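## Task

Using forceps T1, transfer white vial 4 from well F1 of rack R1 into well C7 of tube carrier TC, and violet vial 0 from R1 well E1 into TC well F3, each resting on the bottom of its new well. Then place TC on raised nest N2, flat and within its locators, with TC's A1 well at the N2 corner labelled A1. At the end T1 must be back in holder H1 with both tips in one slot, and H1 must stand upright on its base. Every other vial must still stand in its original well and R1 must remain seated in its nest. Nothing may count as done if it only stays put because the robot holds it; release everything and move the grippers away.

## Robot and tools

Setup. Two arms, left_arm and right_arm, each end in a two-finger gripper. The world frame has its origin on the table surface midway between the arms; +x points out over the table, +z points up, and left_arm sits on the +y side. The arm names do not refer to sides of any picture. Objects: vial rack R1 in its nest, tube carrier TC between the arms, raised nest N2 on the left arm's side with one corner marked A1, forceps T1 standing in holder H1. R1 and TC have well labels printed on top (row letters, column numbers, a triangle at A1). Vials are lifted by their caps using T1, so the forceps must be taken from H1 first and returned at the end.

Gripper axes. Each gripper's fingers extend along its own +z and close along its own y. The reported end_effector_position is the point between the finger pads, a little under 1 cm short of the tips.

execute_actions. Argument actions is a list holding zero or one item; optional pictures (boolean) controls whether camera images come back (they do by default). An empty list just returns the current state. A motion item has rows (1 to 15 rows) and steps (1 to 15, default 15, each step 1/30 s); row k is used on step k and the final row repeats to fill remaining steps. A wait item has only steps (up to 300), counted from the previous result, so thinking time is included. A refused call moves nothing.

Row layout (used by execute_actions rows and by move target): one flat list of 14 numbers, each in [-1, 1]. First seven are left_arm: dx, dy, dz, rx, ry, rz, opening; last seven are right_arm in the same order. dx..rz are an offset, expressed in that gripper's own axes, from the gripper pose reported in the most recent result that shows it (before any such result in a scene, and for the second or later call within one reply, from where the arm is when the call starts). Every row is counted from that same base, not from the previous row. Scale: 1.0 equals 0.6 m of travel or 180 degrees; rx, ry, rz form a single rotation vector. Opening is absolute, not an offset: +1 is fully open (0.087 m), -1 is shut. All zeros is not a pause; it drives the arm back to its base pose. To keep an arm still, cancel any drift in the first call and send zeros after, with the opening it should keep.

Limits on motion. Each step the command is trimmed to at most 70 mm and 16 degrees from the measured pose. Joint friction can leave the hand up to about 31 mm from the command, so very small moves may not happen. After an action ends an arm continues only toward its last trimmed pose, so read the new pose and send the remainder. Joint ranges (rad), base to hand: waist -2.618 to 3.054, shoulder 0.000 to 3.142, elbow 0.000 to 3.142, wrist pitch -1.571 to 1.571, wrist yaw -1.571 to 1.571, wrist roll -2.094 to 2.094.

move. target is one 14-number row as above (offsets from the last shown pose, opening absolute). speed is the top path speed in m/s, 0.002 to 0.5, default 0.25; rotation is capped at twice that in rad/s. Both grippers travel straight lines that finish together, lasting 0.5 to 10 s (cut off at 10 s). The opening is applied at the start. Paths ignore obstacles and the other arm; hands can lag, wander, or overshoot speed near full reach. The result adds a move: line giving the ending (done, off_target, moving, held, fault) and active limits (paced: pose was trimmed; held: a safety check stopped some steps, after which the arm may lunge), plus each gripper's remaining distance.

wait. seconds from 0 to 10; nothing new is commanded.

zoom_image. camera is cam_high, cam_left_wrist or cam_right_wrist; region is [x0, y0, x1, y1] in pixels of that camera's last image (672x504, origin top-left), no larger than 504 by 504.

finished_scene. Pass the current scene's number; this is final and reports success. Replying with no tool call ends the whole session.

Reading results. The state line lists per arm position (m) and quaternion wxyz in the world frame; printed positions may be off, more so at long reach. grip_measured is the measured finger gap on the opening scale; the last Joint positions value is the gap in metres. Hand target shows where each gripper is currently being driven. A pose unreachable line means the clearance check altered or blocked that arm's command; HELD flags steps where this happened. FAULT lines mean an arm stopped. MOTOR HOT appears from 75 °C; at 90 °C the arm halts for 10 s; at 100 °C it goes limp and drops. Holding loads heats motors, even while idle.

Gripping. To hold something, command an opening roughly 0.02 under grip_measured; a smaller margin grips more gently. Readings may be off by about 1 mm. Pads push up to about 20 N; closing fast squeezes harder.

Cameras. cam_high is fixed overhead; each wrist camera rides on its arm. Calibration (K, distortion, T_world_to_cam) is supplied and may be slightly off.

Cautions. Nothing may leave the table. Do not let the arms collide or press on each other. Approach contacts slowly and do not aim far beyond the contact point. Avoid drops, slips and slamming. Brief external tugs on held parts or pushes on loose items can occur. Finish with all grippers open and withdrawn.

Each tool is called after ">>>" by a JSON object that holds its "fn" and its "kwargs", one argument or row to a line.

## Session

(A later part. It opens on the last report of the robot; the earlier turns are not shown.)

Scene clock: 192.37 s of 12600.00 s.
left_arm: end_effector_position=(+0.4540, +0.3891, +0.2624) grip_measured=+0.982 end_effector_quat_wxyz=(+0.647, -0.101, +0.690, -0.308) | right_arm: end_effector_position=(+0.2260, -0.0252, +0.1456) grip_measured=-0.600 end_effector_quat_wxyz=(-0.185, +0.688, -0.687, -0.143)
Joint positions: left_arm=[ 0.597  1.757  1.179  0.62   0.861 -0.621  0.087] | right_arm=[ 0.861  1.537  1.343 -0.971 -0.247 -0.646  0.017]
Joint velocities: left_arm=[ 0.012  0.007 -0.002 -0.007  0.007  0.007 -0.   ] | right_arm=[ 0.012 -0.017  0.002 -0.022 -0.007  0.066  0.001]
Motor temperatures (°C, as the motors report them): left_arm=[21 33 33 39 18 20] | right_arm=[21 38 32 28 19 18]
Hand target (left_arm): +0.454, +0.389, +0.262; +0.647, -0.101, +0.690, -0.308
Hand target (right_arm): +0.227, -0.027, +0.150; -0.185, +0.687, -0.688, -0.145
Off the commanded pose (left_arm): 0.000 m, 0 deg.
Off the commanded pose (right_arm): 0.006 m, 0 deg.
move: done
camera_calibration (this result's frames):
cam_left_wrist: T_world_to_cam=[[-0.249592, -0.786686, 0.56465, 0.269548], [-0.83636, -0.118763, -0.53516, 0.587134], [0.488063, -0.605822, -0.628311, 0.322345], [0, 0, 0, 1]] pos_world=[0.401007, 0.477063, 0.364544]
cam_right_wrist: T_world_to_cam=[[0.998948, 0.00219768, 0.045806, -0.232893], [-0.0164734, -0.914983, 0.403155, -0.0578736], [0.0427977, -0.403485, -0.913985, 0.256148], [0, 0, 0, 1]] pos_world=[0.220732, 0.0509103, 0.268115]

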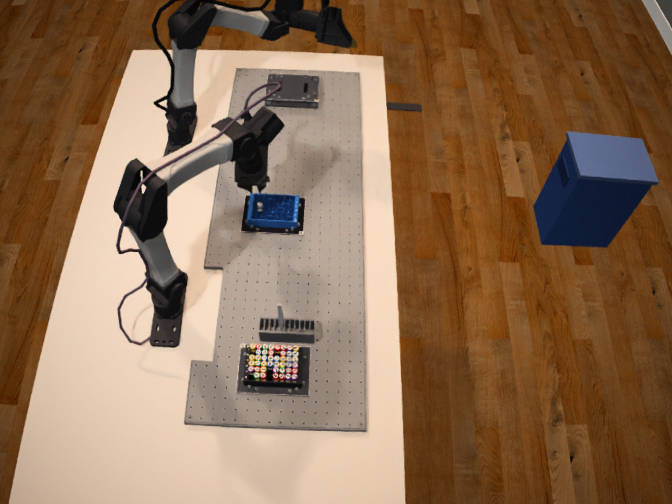

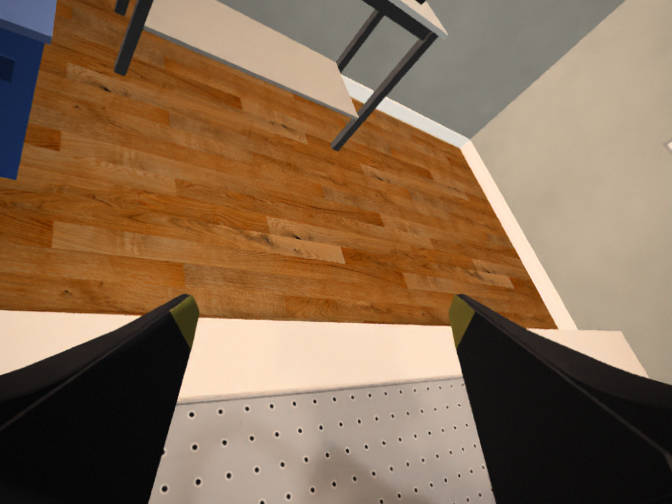

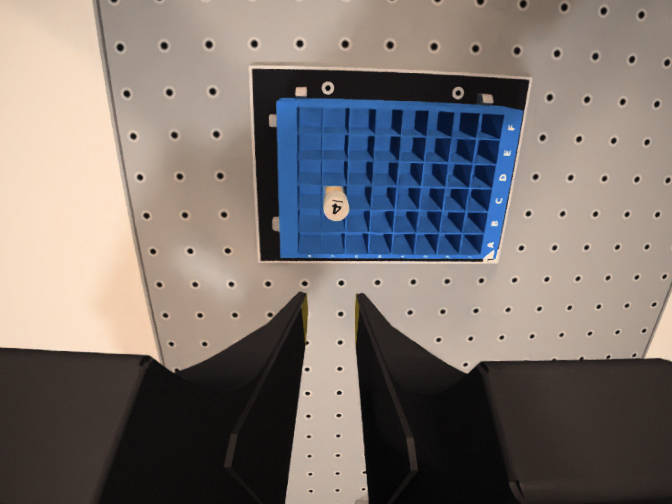

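>>> {"fn": "move", "kwargs": {
  "target": [0,0,0,0,0,0,1,0.664,-0.035,-0.311,0.1,0.018,0.238,-0.63]
}}

Scene clock: 207.10 s of 12600.00 s.
left_arm: end_effector_position=(+0.4540, +0.3891, +0.2624) grip_measured=+0.982 end_effector_quat_wxyz=(+0.647, -0.101, +0.690, -0.308) | right_arm: end_effector_position=(+0.2478, -0.4667, +0.1382) grip_measured=-0.630 end_effector_quat_wxyz=(+0.204, -0.359, +0.909, +0.058)
Joint positions: left_arm=[ 0.597  1.757  1.179  0.62   0.861 -0.621  0.087] | right_arm=[-0.809  1.55   1.356 -1.321 -0.424 -1.535  0.016]
Joint velocities: left_arm=[-0.012 -0.002  0.002 -0.095 -0.007 -0.037  0.   ] | right_arm=[-0.022 -0.007 -0.012 -0.051 -0.037  0.007 -0.   ]
Motor temperatures (°C, as the motors report them): left_arm=[21 34 33 39 18 20] | right_arm=[21 38 34 27 19 18]
Hand target (left_arm): +0.454, +0.389, +0.262; +0.647, -0.101, +0.690, -0.308
Hand target (right_arm): +0.249, -0.468, +0.141; +0.208, -0.359, +0.908, +0.062
Off the commanded pose (left_arm): 0.000 m, 0 deg.
Off the commanded pose (right_arm): 0.007 m, 2 deg.
After step 90, 9.47 s passed at rest.
move: done
camera_calibration (this result's frames):
cam_left_wrist: T_world_to_cam=[[-0.249592, -0.786686, 0.56465, 0.269548], [-0.83636, -0.118763, -0.53516, 0.587134], [0.488063, -0.605822, -0.628311, 0.322345], [0, 0, 0, 1]] pos_world=[0.401007, 0.477063, 0.364544]
cam_right_wrist: T_world_to_cam=[[0.686776, -0.726307, 0.0285624, -0.51357], [-0.660558, -0.607243, 0.441497, -0.160456], [-0.303318, -0.322077, -0.896808, 0.191699], [0, 0, 0, 1]] pos_world=[0.304863, -0.408704, 0.257427]

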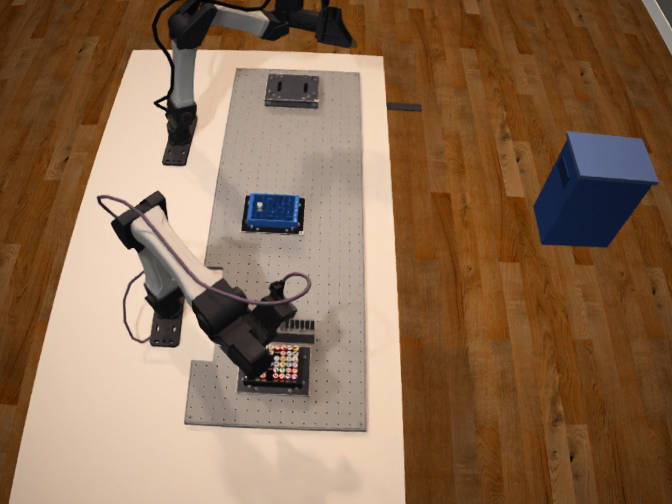

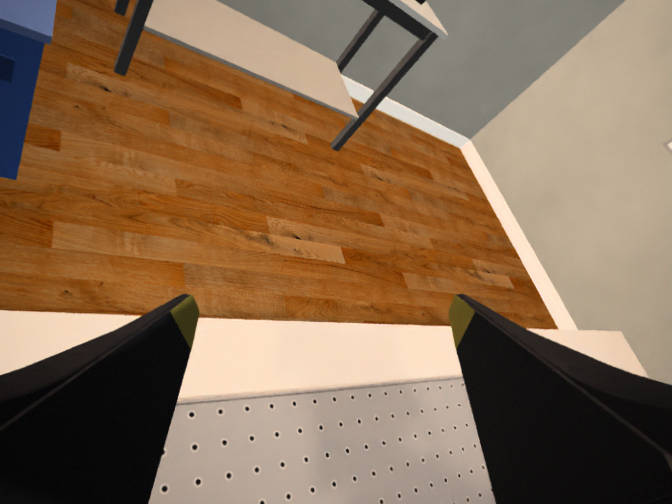

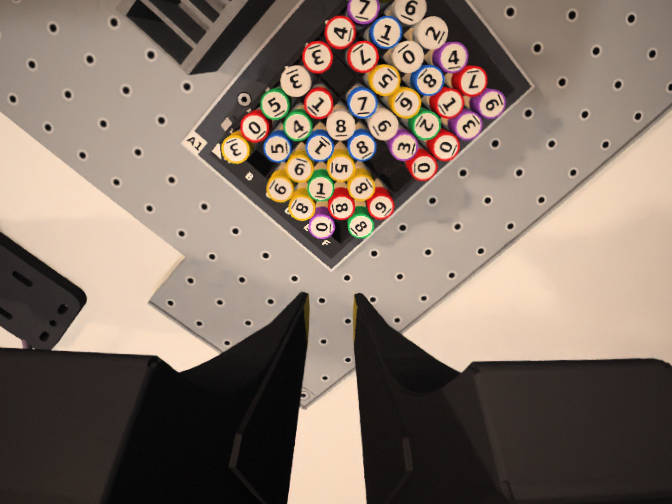

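>>> {"fn": "move", "kwargs": {
  "target": [0,0,0,0,0,0,1,0.033,0.016,0.087,-0.01,0,0,-0.63],
  "speed": 0.1
}}

Scene clock: 215.20 s of 12600.00 s.
left_arm: end_effector_position=(+0.4540, +0.3891, +0.2624) grip_measured=+0.982 end_effector_quat_wxyz=(+0.647, -0.101, +0.690, -0.308) | right_arm: end_effector_position=(+0.2446, -0.4633, +0.0911) grip_measured=-0.630 end_effector_quat_wxyz=(+0.202, -0.359, +0.909, +0.062)
Joint positions: left_arm=[ 0.597  1.757  1.179  0.62   0.861 -0.621  0.087] | right_arm=[-0.809  1.55   1.169 -1.144 -0.424 -1.538  0.016]
Joint velocities: left_arm=[-0.012  0.007 -0.012  0.007 -0.066 -0.037  0.   ] | right_arm=[ 0.002 -0.007  0.007 -0.051 -0.007 -0.037 -0.001]
Motor temperatures (°C, as the motors report them): left_arm=[21 34 33 39 18 20] | right_arm=[21 38 34 26 19 18]
Hand target (left_arm): +0.454, +0.389, +0.262; +0.647, -0.101, +0.690, -0.308
Hand target (right_arm): +0.244, -0.459, +0.082; +0.198, -0.362, +0.908, +0.072
Off the commanded pose (left_arm): 0.000 m, 0 deg.
Off the commanded pose (right_arm): 0.010 m, 1 deg.
After step 90, 3.97 s passed at rest.
move: done
camera_calibration (this result's frames):
cam_left_wrist: T_world_to_cam=[[-0.249592, -0.786686, 0.56465, 0.269548], [-0.83636, -0.118763, -0.53516, 0.587134], [0.488063, -0.605822, -0.628311, 0.322345], [0, 0, 0, 1]] pos_world=[0.401007, 0.477063, 0.364544]
cam_right_wrist: T_world_to_cam=[[0.688704, -0.724784, 0.019361, -0.506447], [-0.656301, -0.611836, 0.441504, -0.142941], [-0.308149, -0.316772, -0.89705, 0.153294], [0, 0, 0, 1]] pos_world=[0.302217, -0.405962, 0.210427]

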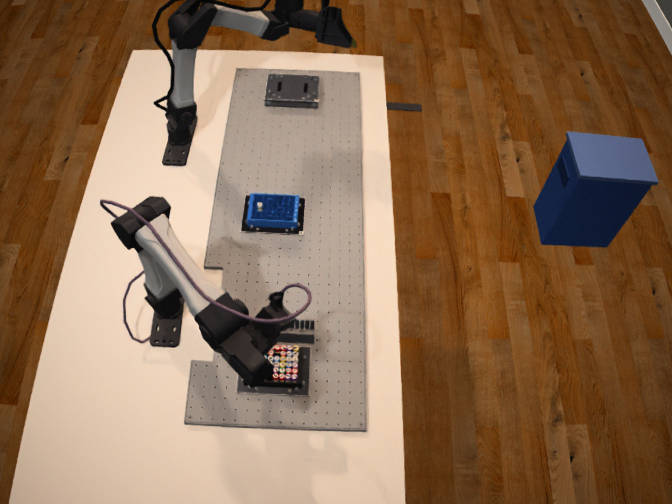

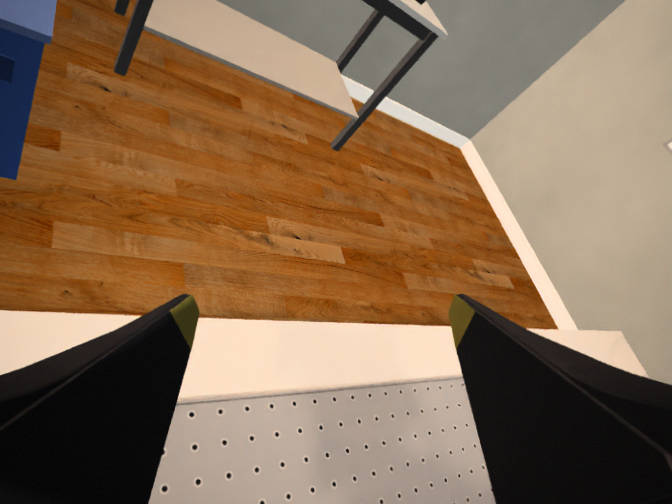

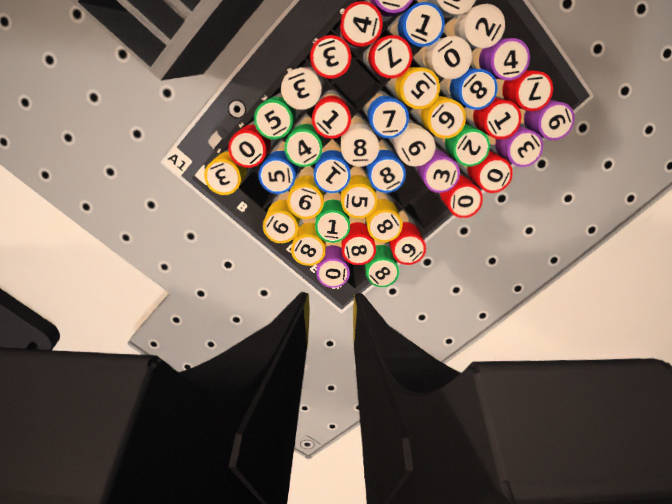

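>>> {"fn": "move", "kwargs": {
  "target": [0,0,0,0,0,0,1,0.004,0.004,0.044,-0.003,-0.004,0,-0.65],
  "speed": 0.04
}}

Scene clock: 222.47 s of 12600.00 s.
left_arm: end_effector_position=(+0.4540, +0.3891, +0.2624) grip_measured=+0.982 end_effector_quat_wxyz=(+0.647, -0.101, +0.690, -0.308) | right_arm: end_effector_position=(+0.2489, -0.4628, +0.0764) grip_measured=-0.650 end_effector_quat_wxyz=(+0.207, -0.360, +0.908, +0.054)
Joint positions: left_arm=[ 0.597  1.757  1.179  0.62   0.861 -0.621  0.087] | right_arm=[-0.798  1.55   1.108 -1.059 -0.425 -1.524  0.015]
Joint velocities: left_arm=[ 0.007 -0.007 -0.002 -0.037 -0.022  0.022 -0.   ] | right_arm=[-0.027 -0.002 -0.032  0.007  0.051 -0.022 -0.   ]
Motor temperatures (°C, as the motors report them): left_arm=[21 34 33 39 18 20] | right_arm=[21 37 34 26 19 18]
Hand target (left_arm): +0.454, +0.389, +0.262; +0.647, -0.101, +0.690, -0.308
Hand target (right_arm): +0.249, -0.456, +0.066; +0.206, -0.360, +0.907, +0.069
Off the commanded pose (left_arm): 0.000 m, 0 deg.
Off the commanded pose (right_arm): 0.012 m, 2 deg.
After step 90, 3.20 s passed at rest.
move: off_target (right_arm)
camera_calibration (this result's frames):
cam_left_wrist: T_world_to_cam=[[-0.249592, -0.786686, 0.56465, 0.269548], [-0.83636, -0.118763, -0.53516, 0.587134], [0.488063, -0.605822, -0.628311, 0.322345], [0, 0, 0, 1]] pos_world=[0.401007, 0.477063, 0.364544]
cam_right_wrist: T_world_to_cam=[[0.687554, -0.725095, 0.0388229, -0.510171], [-0.663535, -0.605667, 0.439191, -0.128496], [-0.294941, -0.327728, -0.897555, 0.13323], [0, 0, 0, 1]] pos_world=[0.304804, -0.404085, 0.195821]

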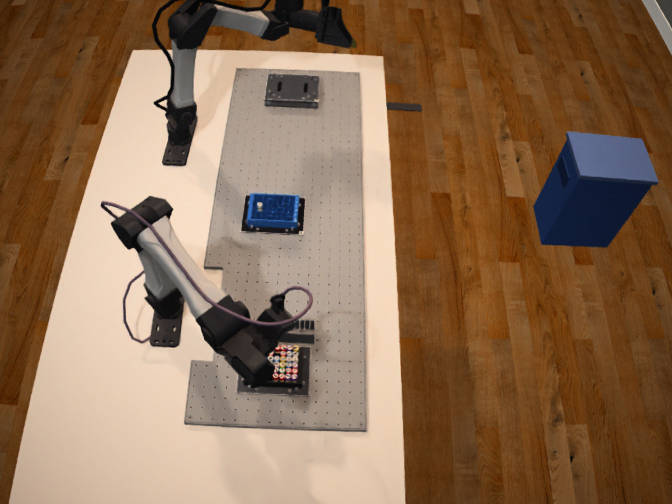

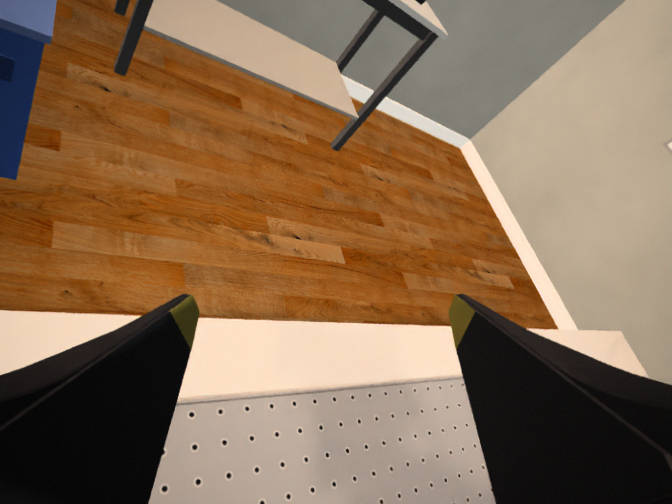

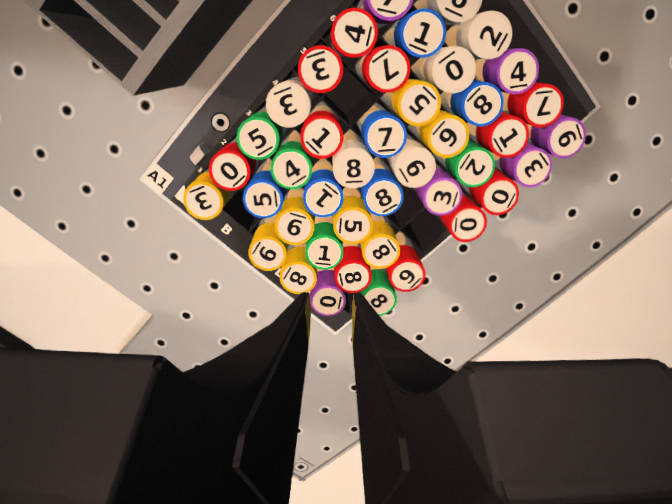

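Need ~2 mm +ly, 5 mm down.

>>> {"fn": "move", "kwargs": {
  "target": [0,0,0,0,0,0,1,0.004,0.014,0.02,-0.016,0,0,-0.65],
  "speed": 0.03
}}

Scene clock: 233.67 s of 12600.00 s.
left_arm: end_effector_position=(+0.4540, +0.3891, +0.2624) grip_measured=+0.982 end_effector_quat_wxyz=(+0.647, -0.101, +0.690, -0.308) | right_arm: end_effector_position=(+0.2489, -0.4628, +0.0739) grip_measured=-0.650 end_effector_quat_wxyz=(+0.205, -0.362, +0.908, +0.058)
Joint positions: left_arm=[ 0.597  1.757  1.179  0.62   0.861 -0.621  0.087] | right_arm=[-0.798  1.56   1.108 -1.058 -0.425 -1.529  0.015]
Joint velocities: left_arm=[ 0.002 -0.022  0.002  0.095  0.007 -0.051 -0.001] | right_arm=[-0.007 -0.017 -0.012  0.007  0.022  0.007 -0.002]
Motor temperatures (°C, as the motors report them): left_arm=[21 34 33 39 18 20] | right_arm=[21 36 33 25 19 18]
Hand target (left_arm): +0.454, +0.389, +0.262; +0.647, -0.101, +0.690, -0.308
Hand target (right_arm): +0.245, -0.455, +0.064; +0.197, -0.365, +0.907, +0.077
Off the commanded pose (left_arm): 0.000 m, 0 deg.
Off the commanded pose (right_arm): 0.013 m, 2 deg.
After step 90, 7.13 s passed at rest.
move: off_target (right_arm)
camera_calibration (this result's frames):
cam_left_wrist: T_world_to_cam=[[-0.249592, -0.786686, 0.56465, 0.269548], [-0.83636, -0.118763, -0.53516, 0.587134], [0.488063, -0.605822, -0.628311, 0.322345], [0, 0, 0, 1]] pos_world=[0.401007, 0.477063, 0.364544]
cam_right_wrist: T_world_to_cam=[[0.691001, -0.722157, 0.0317288, -0.509065], [-0.658489, -0.610759, 0.439735, -0.131043], [-0.298179, -0.32475, -0.897567, 0.133138], [0, 0, 0, 1]] pos_world=[0.305172, -0.404424, 0.193277]

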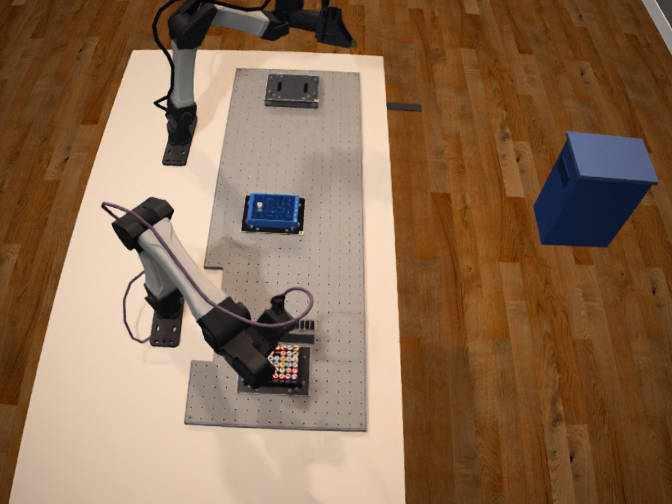

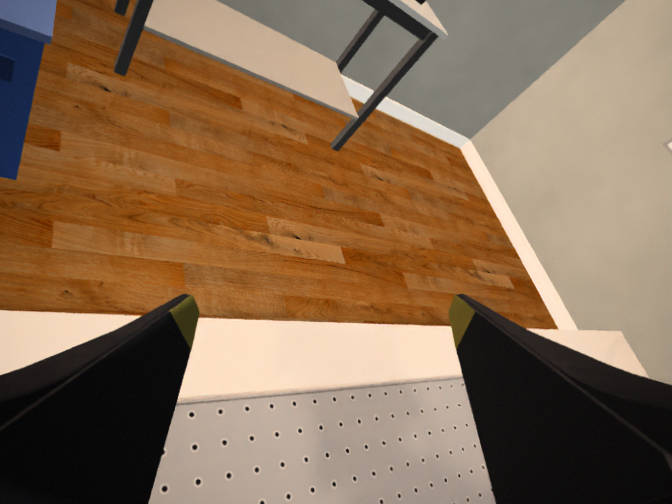

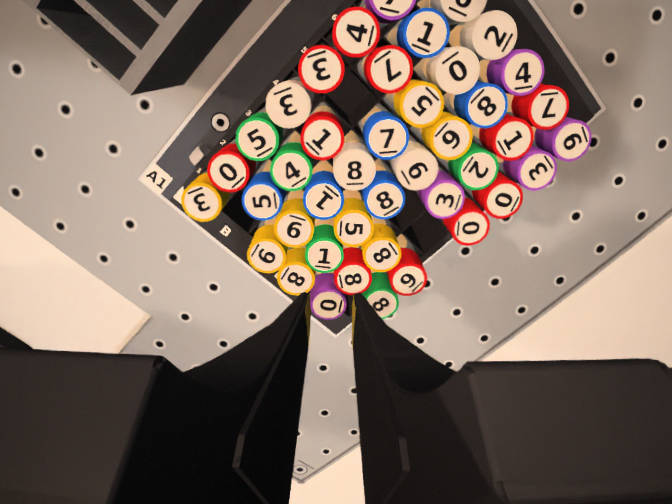

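>>> {"fn": "execute_actions", "kwargs": {
  "actions": [
    {"rows":[[0,0,0,0,0,0,1,0.005,0.02,0.014,-0.016,0,0,-0.67]],"steps":15}
  ]
}}

Scene clock: 241.13 s of 12600.00 s.
left_arm: end_effector_position=(+0.4540, +0.3891, +0.2624) grip_measured=+0.982 end_effector_quat_wxyz=(+0.647, -0.101, +0.690, -0.308) | right_arm: end_effector_position=(+0.2489, -0.4628, +0.0739) grip_measured=-0.670 end_effector_quat_wxyz=(+0.205, -0.367, +0.906, +0.057)
Joint positions: left_arm=[ 0.597  1.757  1.179  0.62   0.861 -0.621  0.087] | right_arm=[-0.798  1.56   1.108 -1.06  -0.425 -1.541  0.014]
Joint velocities: left_arm=[ 0.002  0.007 -0.022 -0.095 -0.007 -0.037 -0.   ] | right_arm=[ 0.002  0.002  0.002 -0.037  0.007 -0.051  0.001]
Motor temperatures (°C, as the motors report them): left_arm=[21 34 33 39 18 20] | right_arm=[21 36 33 25 19 18]
Hand target (left_arm): +0.454, +0.389, +0.262; +0.647, -0.101, +0.690, -0.308
Hand target (right_arm): +0.241, -0.454, +0.065; +0.196, -0.367, +0.906, +0.080
Off the commanded pose (left_arm): 0.000 m, 0 deg.
Off the commanded pose (right_arm): 0.015 m, 3 deg.
Steps of this call (steps 1 to 90: nothing new was sent; then 3.97 s passed at rest; steps 91 to 105: all 15 steps of this action). Readings (end_effector_position):
91: left_arm (+0.4540, +0.3891, +0.2624) | right_arm (+0.2490, -0.4629, +0.0739)
92: left_arm (+0.4540, +0.3891, +0.2624) | right_arm (+0.2489, -0.4628, +0.0739)
94: left_arm (+0.4540, +0.3891, +0.2624) | right_arm (+0.2489, -0.4628, +0.0739)
98: left_arm (+0.4540, +0.3891, +0.2624) | right_arm (+0.2489, -0.4628, +0.0739)
105: the state above
camera_calibration (this result's frames):
cam_left_wrist: T_world_to_cam=[[-0.249592, -0.786686, 0.56465, 0.269548], [-0.83636, -0.118763, -0.53516, 0.587134], [0.488063, -0.605822, -0.628311, 0.322345], [0, 0, 0, 1]] pos_world=[0.401007, 0.477063, 0.364544]
cam_right_wrist: T_world_to_cam=[[0.698679, -0.714611, 0.0343304, -0.507593], [-0.652495, -0.616799, 0.440237, -0.135381], [-0.293423, -0.329985, -0.897225, 0.129493], [0, 0, 0, 1]] pos_world=[0.304306, -0.403504, 0.19321]

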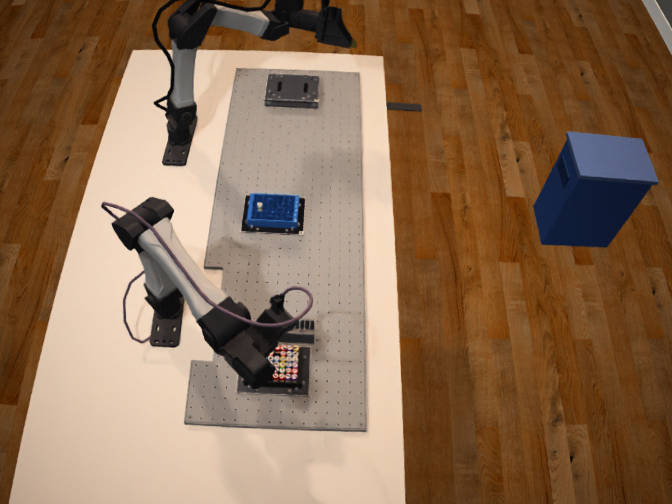

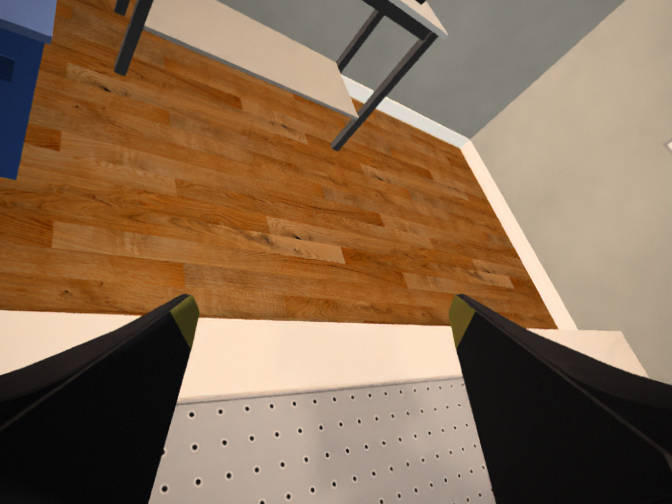

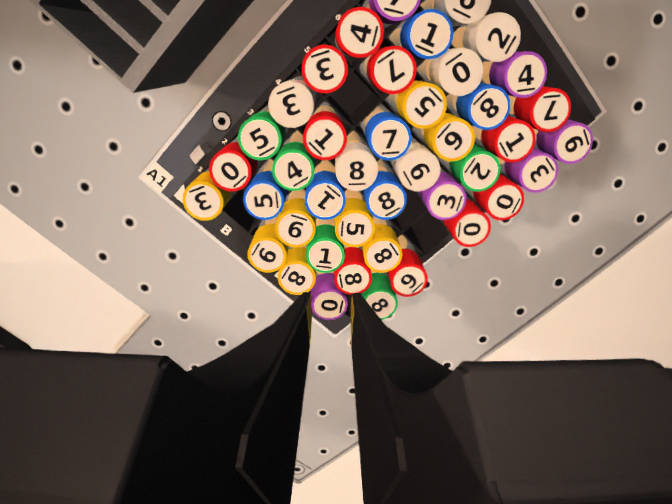

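>>> {"fn": "execute_actions", "kwargs": {
  "actions": [
    {"rows":[[0,0,0,0,0,0,1,0,0.015,0,-0.016,0,0,-0.68]],"steps":15}
  ]
}}

>>> {"fn": "zoom_image", "kwargs": {
  "camera": "cam_right_wrist",
  "region": [260,240,420,360]
}}

Scene clock: 247.30 s of 12600.00 s.
left_arm: end_effector_position=(+0.4540, +0.3891, +0.2624) grip_measured=+0.982 end_effector_quat_wxyz=(+0.647, -0.101, +0.690, -0.308) | right_arm: end_effector_position=(+0.2457, -0.4599, +0.0736) grip_measured=-0.680 end_effector_quat_wxyz=(+0.201, -0.373, +0.904, +0.064)
Joint positions: left_arm=[ 0.597  1.757  1.179  0.62   0.861 -0.621  0.087] | right_arm=[-0.798  1.56   1.108 -1.08  -0.424 -1.558  0.014]
Joint velocities: left_arm=[-0.002 -0.002  0.002  0.022  0.007 -0.007 -0.   ] | right_arm=[-0.007  0.007 -0.012  0.007 -0.007 -0.007 -0.   ]
Motor temperatures (°C, as the motors report them): left_arm=[21 34 33 39 18 20] | right_arm=[21 36 33 25 19 18]
Hand target (left_arm): +0.454, +0.389, +0.262; +0.647, -0.101, +0.690, -0.308
Hand target (right_arm): +0.243, -0.456, +0.073; +0.196, -0.372, +0.904, +0.080
Off the commanded pose (left_arm): 0.000 m, 0 deg.
Off the commanded pose (right_arm): 0.005 m, 2 deg.
Steps of this call (steps 1 to 90: nothing new was sent; then 2.67 s passed at rest; steps 91 to 105: all 15 steps of this action). Readings (end_effector_position):
91: left_arm (+0.4540, +0.3891, +0.2624) | right_arm (+0.2484, -0.4623, +0.0738)
92: left_arm (+0.4540, +0.3891, +0.2624) | right_arm (+0.2477, -0.4616, +0.0738)
94: left_arm (+0.4540, +0.3891, +0.2624) | right_arm (+0.2468, -0.4610, +0.0737)
98: left_arm (+0.4540, +0.3891, +0.2624) | right_arm (+0.2461, -0.4604, +0.0737)
105: the state above
camera_calibration (this result's frames):
cam_left_wrist: T_world_to_cam=[[-0.249592, -0.786686, 0.56465, 0.269548], [-0.83636, -0.118763, -0.53516, 0.587134], [0.488063, -0.605822, -0.628311, 0.322345], [0, 0, 0, 1]] pos_world=[0.401007, 0.477063, 0.364544]
cam_right_wrist: T_world_to_cam=[[0.71001, -0.703861, 0.021585, -0.500233], [-0.638206, -0.630221, 0.442171, -0.145411], [-0.297623, -0.327721, -0.896671, 0.131323], [0, 0, 0, 1]] pos_world=[0.301453, -0.400698, 0.192848]

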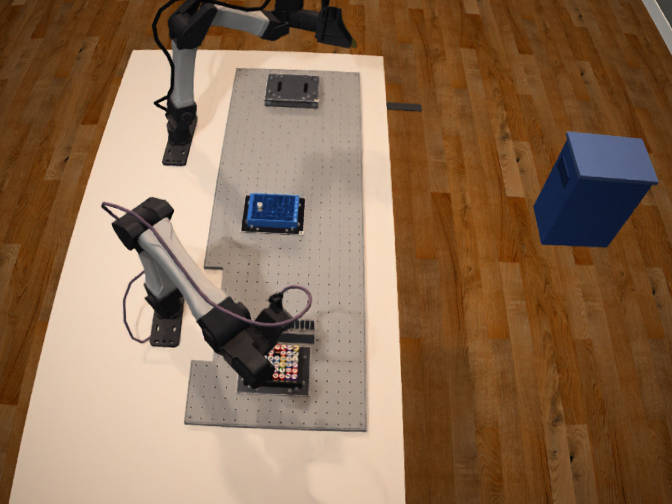

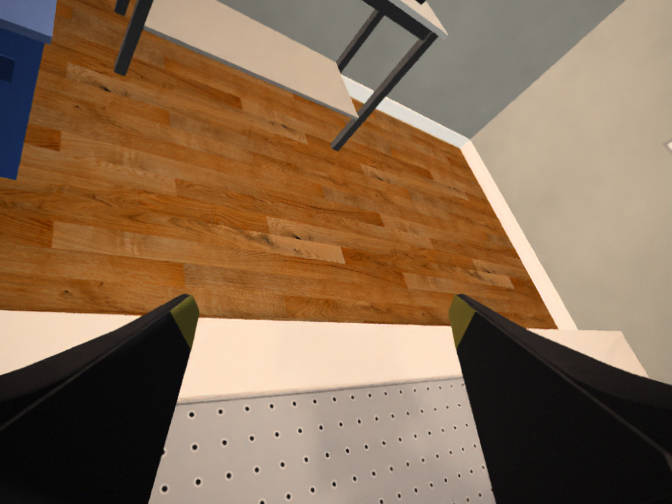

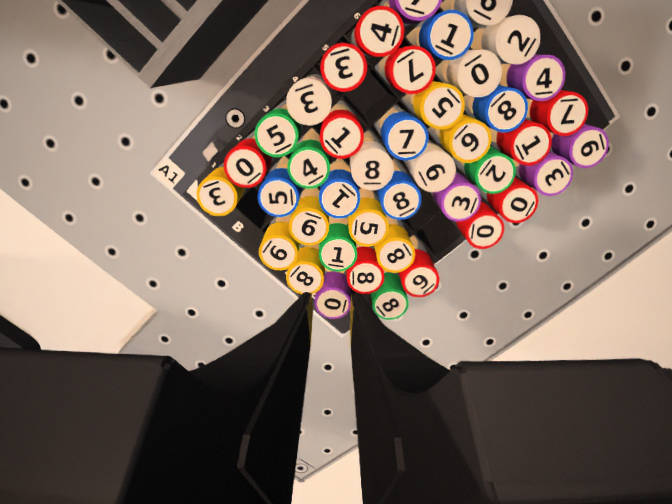

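Region (260, 240, 420, 360) of cam_right_wrist's 672x504 image, scaled by 3.150, with more detail than that image has; it fills the top 378 rows of this view, and the rest is white.

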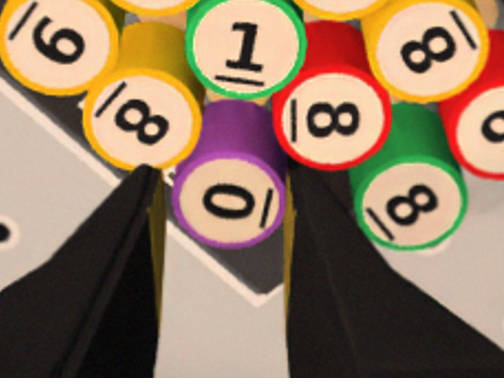

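>>> {"fn": "move", "kwargs": {
  "target": [0,0,0,0,0,0,1,0.007,0.003,0.018,-0.003,0,0,-0.67],
  "speed": 0.03
}}

>>> {"fn": "zoom_image", "kwargs": {
  "camera": "cam_right_wrist",
  "region": [260,240,420,360]
}}

Scene clock: 256.53 s of 12600.00 s.
left_arm: end_effector_position=(+0.4540, +0.3891, +0.2624) grip_measured=+0.982 end_effector_quat_wxyz=(+0.647, -0.101, +0.690, -0.308) | right_arm: end_effector_position=(+0.2475, -0.4618, +0.0737) grip_measured=-0.670 end_effector_quat_wxyz=(+0.203, -0.374, +0.903, +0.060)
Joint positions: left_arm=[ 0.597  1.757  1.179  0.62   0.861 -0.621  0.087] | right_arm=[-0.798  1.56   1.108 -1.07  -0.424 -1.559  0.014]
Joint velocities: left_arm=[-0.027 -0.002 -0.007  0.007 -0.081 -0.037 -0.   ] | right_arm=[-0.002 -0.007 -0.007 -0.037 -0.051  0.022 -0.001]
Motor temperatures (°C, as the motors report them): left_arm=[21 34 33 39 18 20] | right_arm=[21 36 33 25 19 18]
Hand target (left_arm): +0.454, +0.389, +0.262; +0.647, -0.101, +0.690, -0.308
Hand target (right_arm): +0.245, -0.458, +0.062; +0.200, -0.374, +0.903, +0.069
Off the commanded pose (left_arm): 0.000 m, 0 deg.
Off the commanded pose (right_arm): 0.012 m, 1 deg.
After step 90, 5.53 s passed at rest.
move: off_target (right_arm)
camera_calibration (this result's frames):
cam_left_wrist: T_world_to_cam=[[-0.249592, -0.786686, 0.56465, 0.269548], [-0.83636, -0.118763, -0.53516, 0.587134], [0.488063, -0.605822, -0.628311, 0.322345], [0, 0, 0, 1]] pos_world=[0.401007, 0.477063, 0.364544]
cam_right_wrist: T_world_to_cam=[[0.710538, -0.702915, 0.0323518, -0.503354], [-0.64091, -0.627512, 0.442113, -0.143517], [-0.290467, -0.334873, -0.896376, 0.126273], [0, 0, 0, 1]] pos_world=[0.302349, -0.401588, 0.192923]

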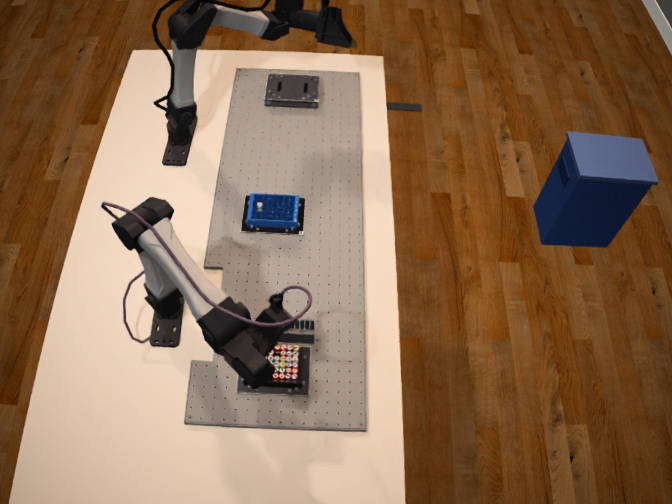

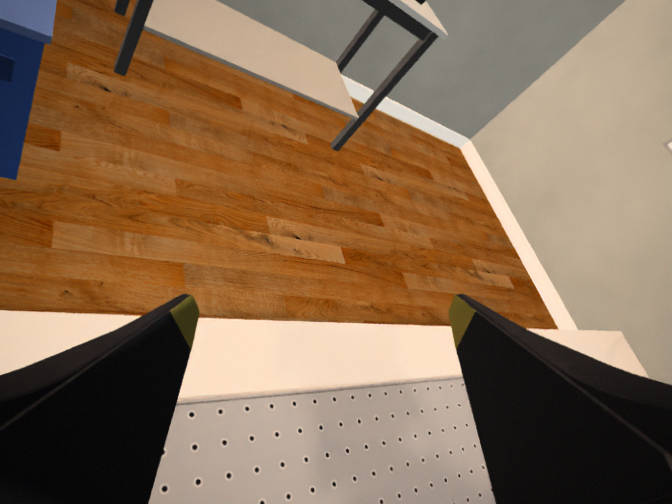

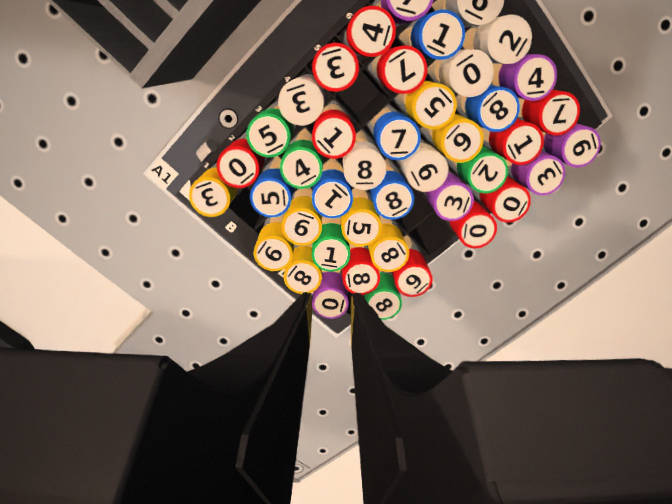

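Region (260, 240, 420, 360) of cam_right_wrist's 672x504 image, scaled by 3.150, with more detail than that image has; it fills the top 378 rows of this view, and the rest is white.

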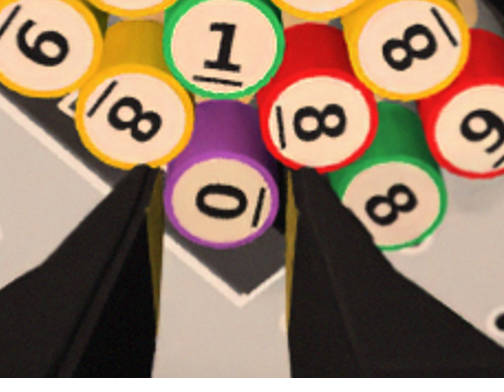

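Centred. A little lower without wrist motion.

>>> {"fn": "execute_actions", "kwargs": {
  "actions": [
    {"rows":[[0,0,0,0,0,0,1,0.009,0.014,0.024,-0.016,0,0,-0.69]],"steps":15}
  ]
}}

Scene clock: 264.97 s of 12600.00 s.
left_arm: end_effector_position=(+0.4540, +0.3891, +0.2624) grip_measured=+0.982 end_effector_quat_wxyz=(+0.647, -0.101, +0.690, -0.308) | right_arm: end_effector_position=(+0.2470, -0.4623, +0.0703) grip_measured=-0.690 end_effector_quat_wxyz=(+0.199, -0.378, +0.902, +0.064)
Joint positions: left_arm=[ 0.597  1.757  1.179  0.62   0.861 -0.621  0.087] | right_arm=[-0.798  1.573  1.108 -1.07  -0.42  -1.57   0.014]
Joint velocities: left_arm=[-0.007 -0.002  0.007 -0.051  0.007  0.037  0.001] | right_arm=[-0.012 -0.002 -0.002  0.007  0.022 -0.022  0.   ]
Motor temperatures (°C, as the motors report them): left_arm=[21 35 33 39 18 20] | right_arm=[21 36 33 25 19 18]
Hand target (left_arm): +0.454, +0.389, +0.262; +0.647, -0.101, +0.690, -0.308
Hand target (right_arm): +0.242, -0.455, +0.059; +0.194, -0.379, +0.901, +0.082
Off the commanded pose (left_arm): 0.000 m, 0 deg.
Off the commanded pose (right_arm): 0.015 m, 2 deg.
Steps of this call (steps 1 to 90: nothing new was sent; then 4.93 s passed at rest; steps 91 to 105: all 15 steps of this action). Readings (end_effector_position):
91: left_arm (+0.4540, +0.3891, +0.2624) | right_arm (+0.2476, -0.4618, +0.0734)
92: left_arm (+0.4540, +0.3891, +0.2624) | right_arm (+0.2476, -0.4618, +0.0729)
94: left_arm (+0.4540, +0.3891, +0.2624) | right_arm (+0.2473, -0.4619, +0.0713)
98: left_arm (+0.4540, +0.3891, +0.2624) | right_arm (+0.2469, -0.4622, +0.0703)
105: the state above
camera_calibration (this result's frames):
cam_left_wrist: T_world_to_cam=[[-0.249592, -0.786686, 0.56465, 0.269548], [-0.83636, -0.118763, -0.53516, 0.587134], [0.488063, -0.605822, -0.628311, 0.322345], [0, 0, 0, 1]] pos_world=[0.401007, 0.477063, 0.364544]
cam_right_wrist: T_world_to_cam=[[0.717483, -0.696172, 0.023723, -0.501144], [-0.630729, -0.634829, 0.446288, -0.148856], [-0.295633, -0.335167, -0.894575, 0.123875], [0, 0, 0, 1]] pos_world=[0.302296, -0.401862, 0.189137]

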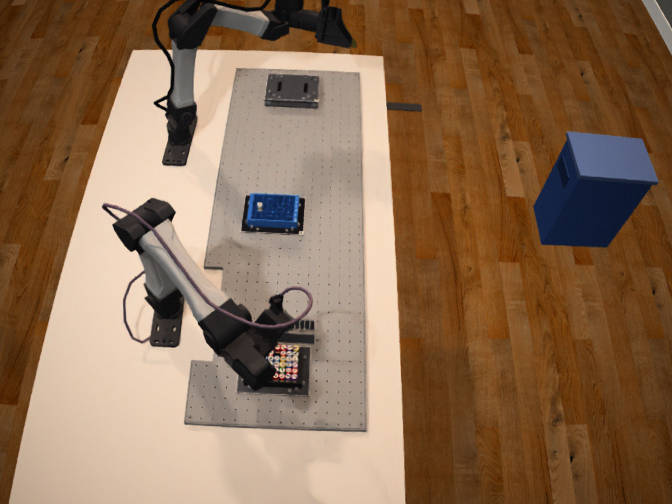

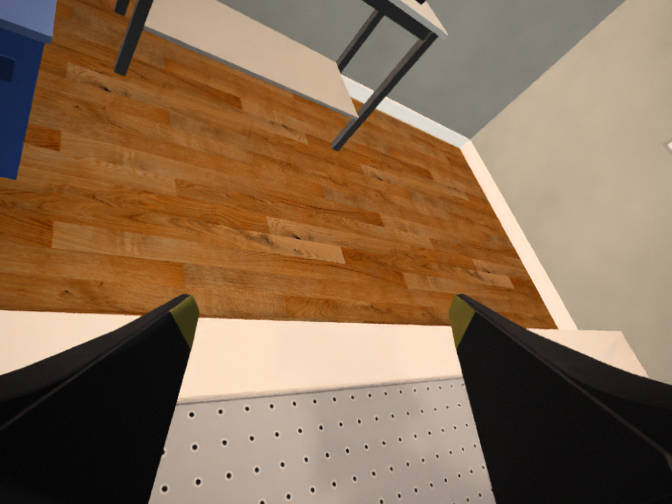

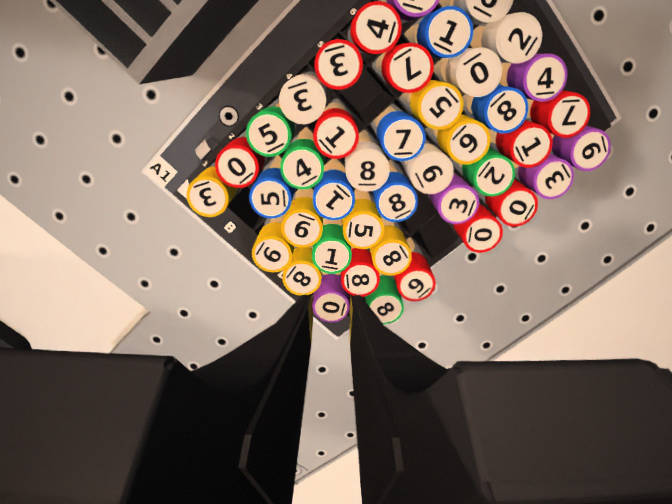

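Nudge forward a bit.

>>> {"fn": "execute_actions", "kwargs": {
  "actions": [
    {"rows":[[0,0,0,0,0,0,1,-0.011,0,0,0,-0.011,0,-0.7]],"steps":12}
  ],
  "pictures": false
}}

>>> {"fn": "execute_actions", "kwargs": {
  "actions": [
    {"rows":[[0,0,0,0,0,0,1,0,0,0,0,0,0,-0.72],[0,0,0,0,0,0,1,0,0,0,0,0,0,-0.73],[0,0,0,0,0,0,1,0,0,0,0,0,0,-0.74],[0,0,0,0,0,0,1,0,0,0,0,0,0,-0.75]],"steps":12}
  ]
}}

Scene clock: 273.60 s of 12600.00 s.
left_arm: end_effector_position=(+0.4540, +0.3891, +0.2624) grip_measured=+0.982 end_effector_quat_wxyz=(+0.647, -0.101, +0.690, -0.308) | right_arm: end_effector_position=(+0.2471, -0.4621, +0.0703) grip_measured=-0.700 end_effector_quat_wxyz=(+0.200, -0.378, +0.902, +0.064)
Joint positions: left_arm=[ 0.597  1.757  1.179  0.62   0.861 -0.621  0.087] | right_arm=[-0.798  1.573  1.108 -1.07  -0.421 -1.57   0.013]
Joint velocities: left_arm=[-0.012 -0.007  0.002  0.022  0.051 -0.007 -0.   ] | right_arm=[ 0.007 -0.022 -0.007  0.007  0.007 -0.007  0.001]
Motor temperatures (°C, as the motors report them): left_arm=[21 35 34 40 18 20] | right_arm=[21 36 32 25 19 18]
Hand target (left_arm): +0.454, +0.389, +0.262; +0.647, -0.101, +0.690, -0.308
Hand target (right_arm): +0.251, -0.458, +0.073; +0.215, -0.377, +0.898, +0.070
Off the commanded pose (left_arm): 0.000 m, 0 deg.
Off the commanded pose (right_arm): 0.006 m, 2 deg.
Steps of this call (steps 1 to 90: nothing new was sent; then 5.23 s passed at rest; steps 91 to 102: all 12 steps of this action). Readings (end_effector_position):
91: left_arm (+0.4540, +0.3891, +0.2624) | right_arm (+0.2471, -0.4622, +0.0703)
92: left_arm (+0.4540, +0.3891, +0.2624) | right_arm (+0.2471, -0.4622, +0.0703)
94: left_arm (+0.4540, +0.3891, +0.2624) | right_arm (+0.2471, -0.4621, +0.0703)
98: left_arm (+0.4540, +0.3891, +0.2624) | right_arm (+0.2471, -0.4621, +0.0703)
102: the state above

Scene clock: 274.00 s of 12600.00 s.
left_arm: end_effector_position=(+0.4540, +0.3891, +0.2624) grip_measured=+0.982 end_effector_quat_wxyz=(+0.647, -0.101, +0.690, -0.308) | right_arm: end_effector_position=(+0.2470, -0.4622, +0.0703) grip_measured=-0.743 end_effector_quat_wxyz=(+0.200, -0.378, +0.902, +0.064)
Joint positions: left_arm=[ 0.597  1.757  1.179  0.62   0.861 -0.621  0.087] | right_arm=[-0.798  1.573  1.108 -1.07  -0.42  -1.57   0.011]
Joint velocities: left_arm=[ 0.012 -0.012 -0.002  0.037 -0.022  0.066  0.   ] | right_arm=[ 0.007  0.002 -0.007 -0.022 -0.066  0.007  0.001]
Motor temperatures (°C, as the motors report them): left_arm=[21 35 34 40 18 20] | right_arm=[21 36 32 25 19 18]
Hand target (left_arm): +0.454, +0.389, +0.262; +0.647, -0.101, +0.690, -0.308
Hand target (right_arm): +0.247, -0.462, +0.070; +0.200, -0.378, +0.902, +0.064
Off the commanded pose (left_arm): 0.000 m, 0 deg.
Off the commanded pose (right_arm): 0.000 m, 0 deg.
Steps of this call (steps 1 to 12: all 12 steps of this action). Readings (end_effector_position):
1: left_arm (+0.4540, +0.3891, +0.2624) | right_arm (+0.2470, -0.4622, +0.0703)
2: left_arm (+0.4540, +0.3891, +0.2624) | right_arm (+0.2470, -0.4622, +0.0703)
4: left_arm (+0.4540, +0.3891, +0.2624) | right_arm (+0.2470, -0.4622, +0.0703)
8: left_arm (+0.4540, +0.3891, +0.2624) | right_arm (+0.2470, -0.4622, +0.0703)
12: the state above
camera_calibration (this result's frames):
cam_left_wrist: T_world_to_cam=[[-0.249592, -0.786686, 0.56465, 0.269548], [-0.83636, -0.118763, -0.53516, 0.587134], [0.488063, -0.605822, -0.628311, 0.322345], [0, 0, 0, 1]] pos_world=[0.401007, 0.477063, 0.364544]
cam_right_wrist: T_world_to_cam=[[0.717726, -0.695916, 0.0238836, -0.501114], [-0.630665, -0.635125, 0.445958, -0.148931], [-0.29518, -0.335138, -0.894735, 0.12383], [0, 0, 0, 1]] pos_world=[0.302289, -0.401823, 0.18918]

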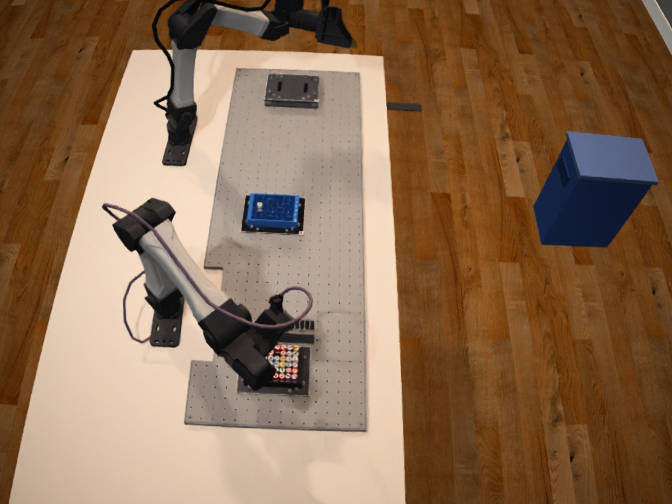

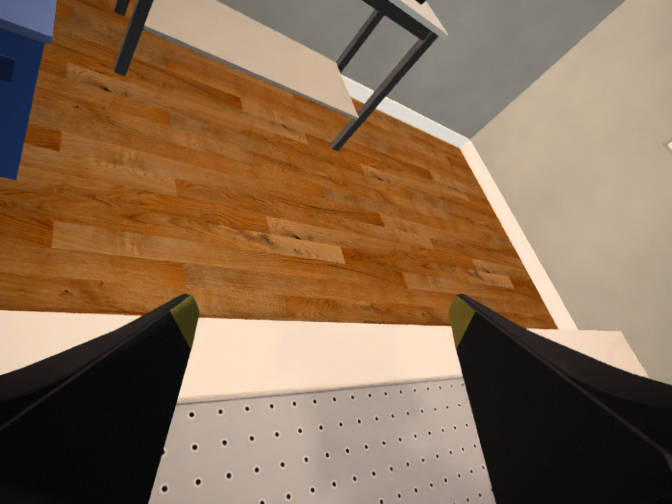

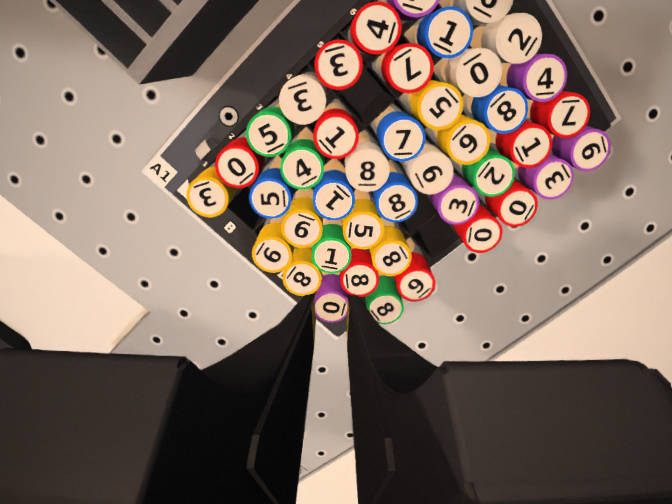

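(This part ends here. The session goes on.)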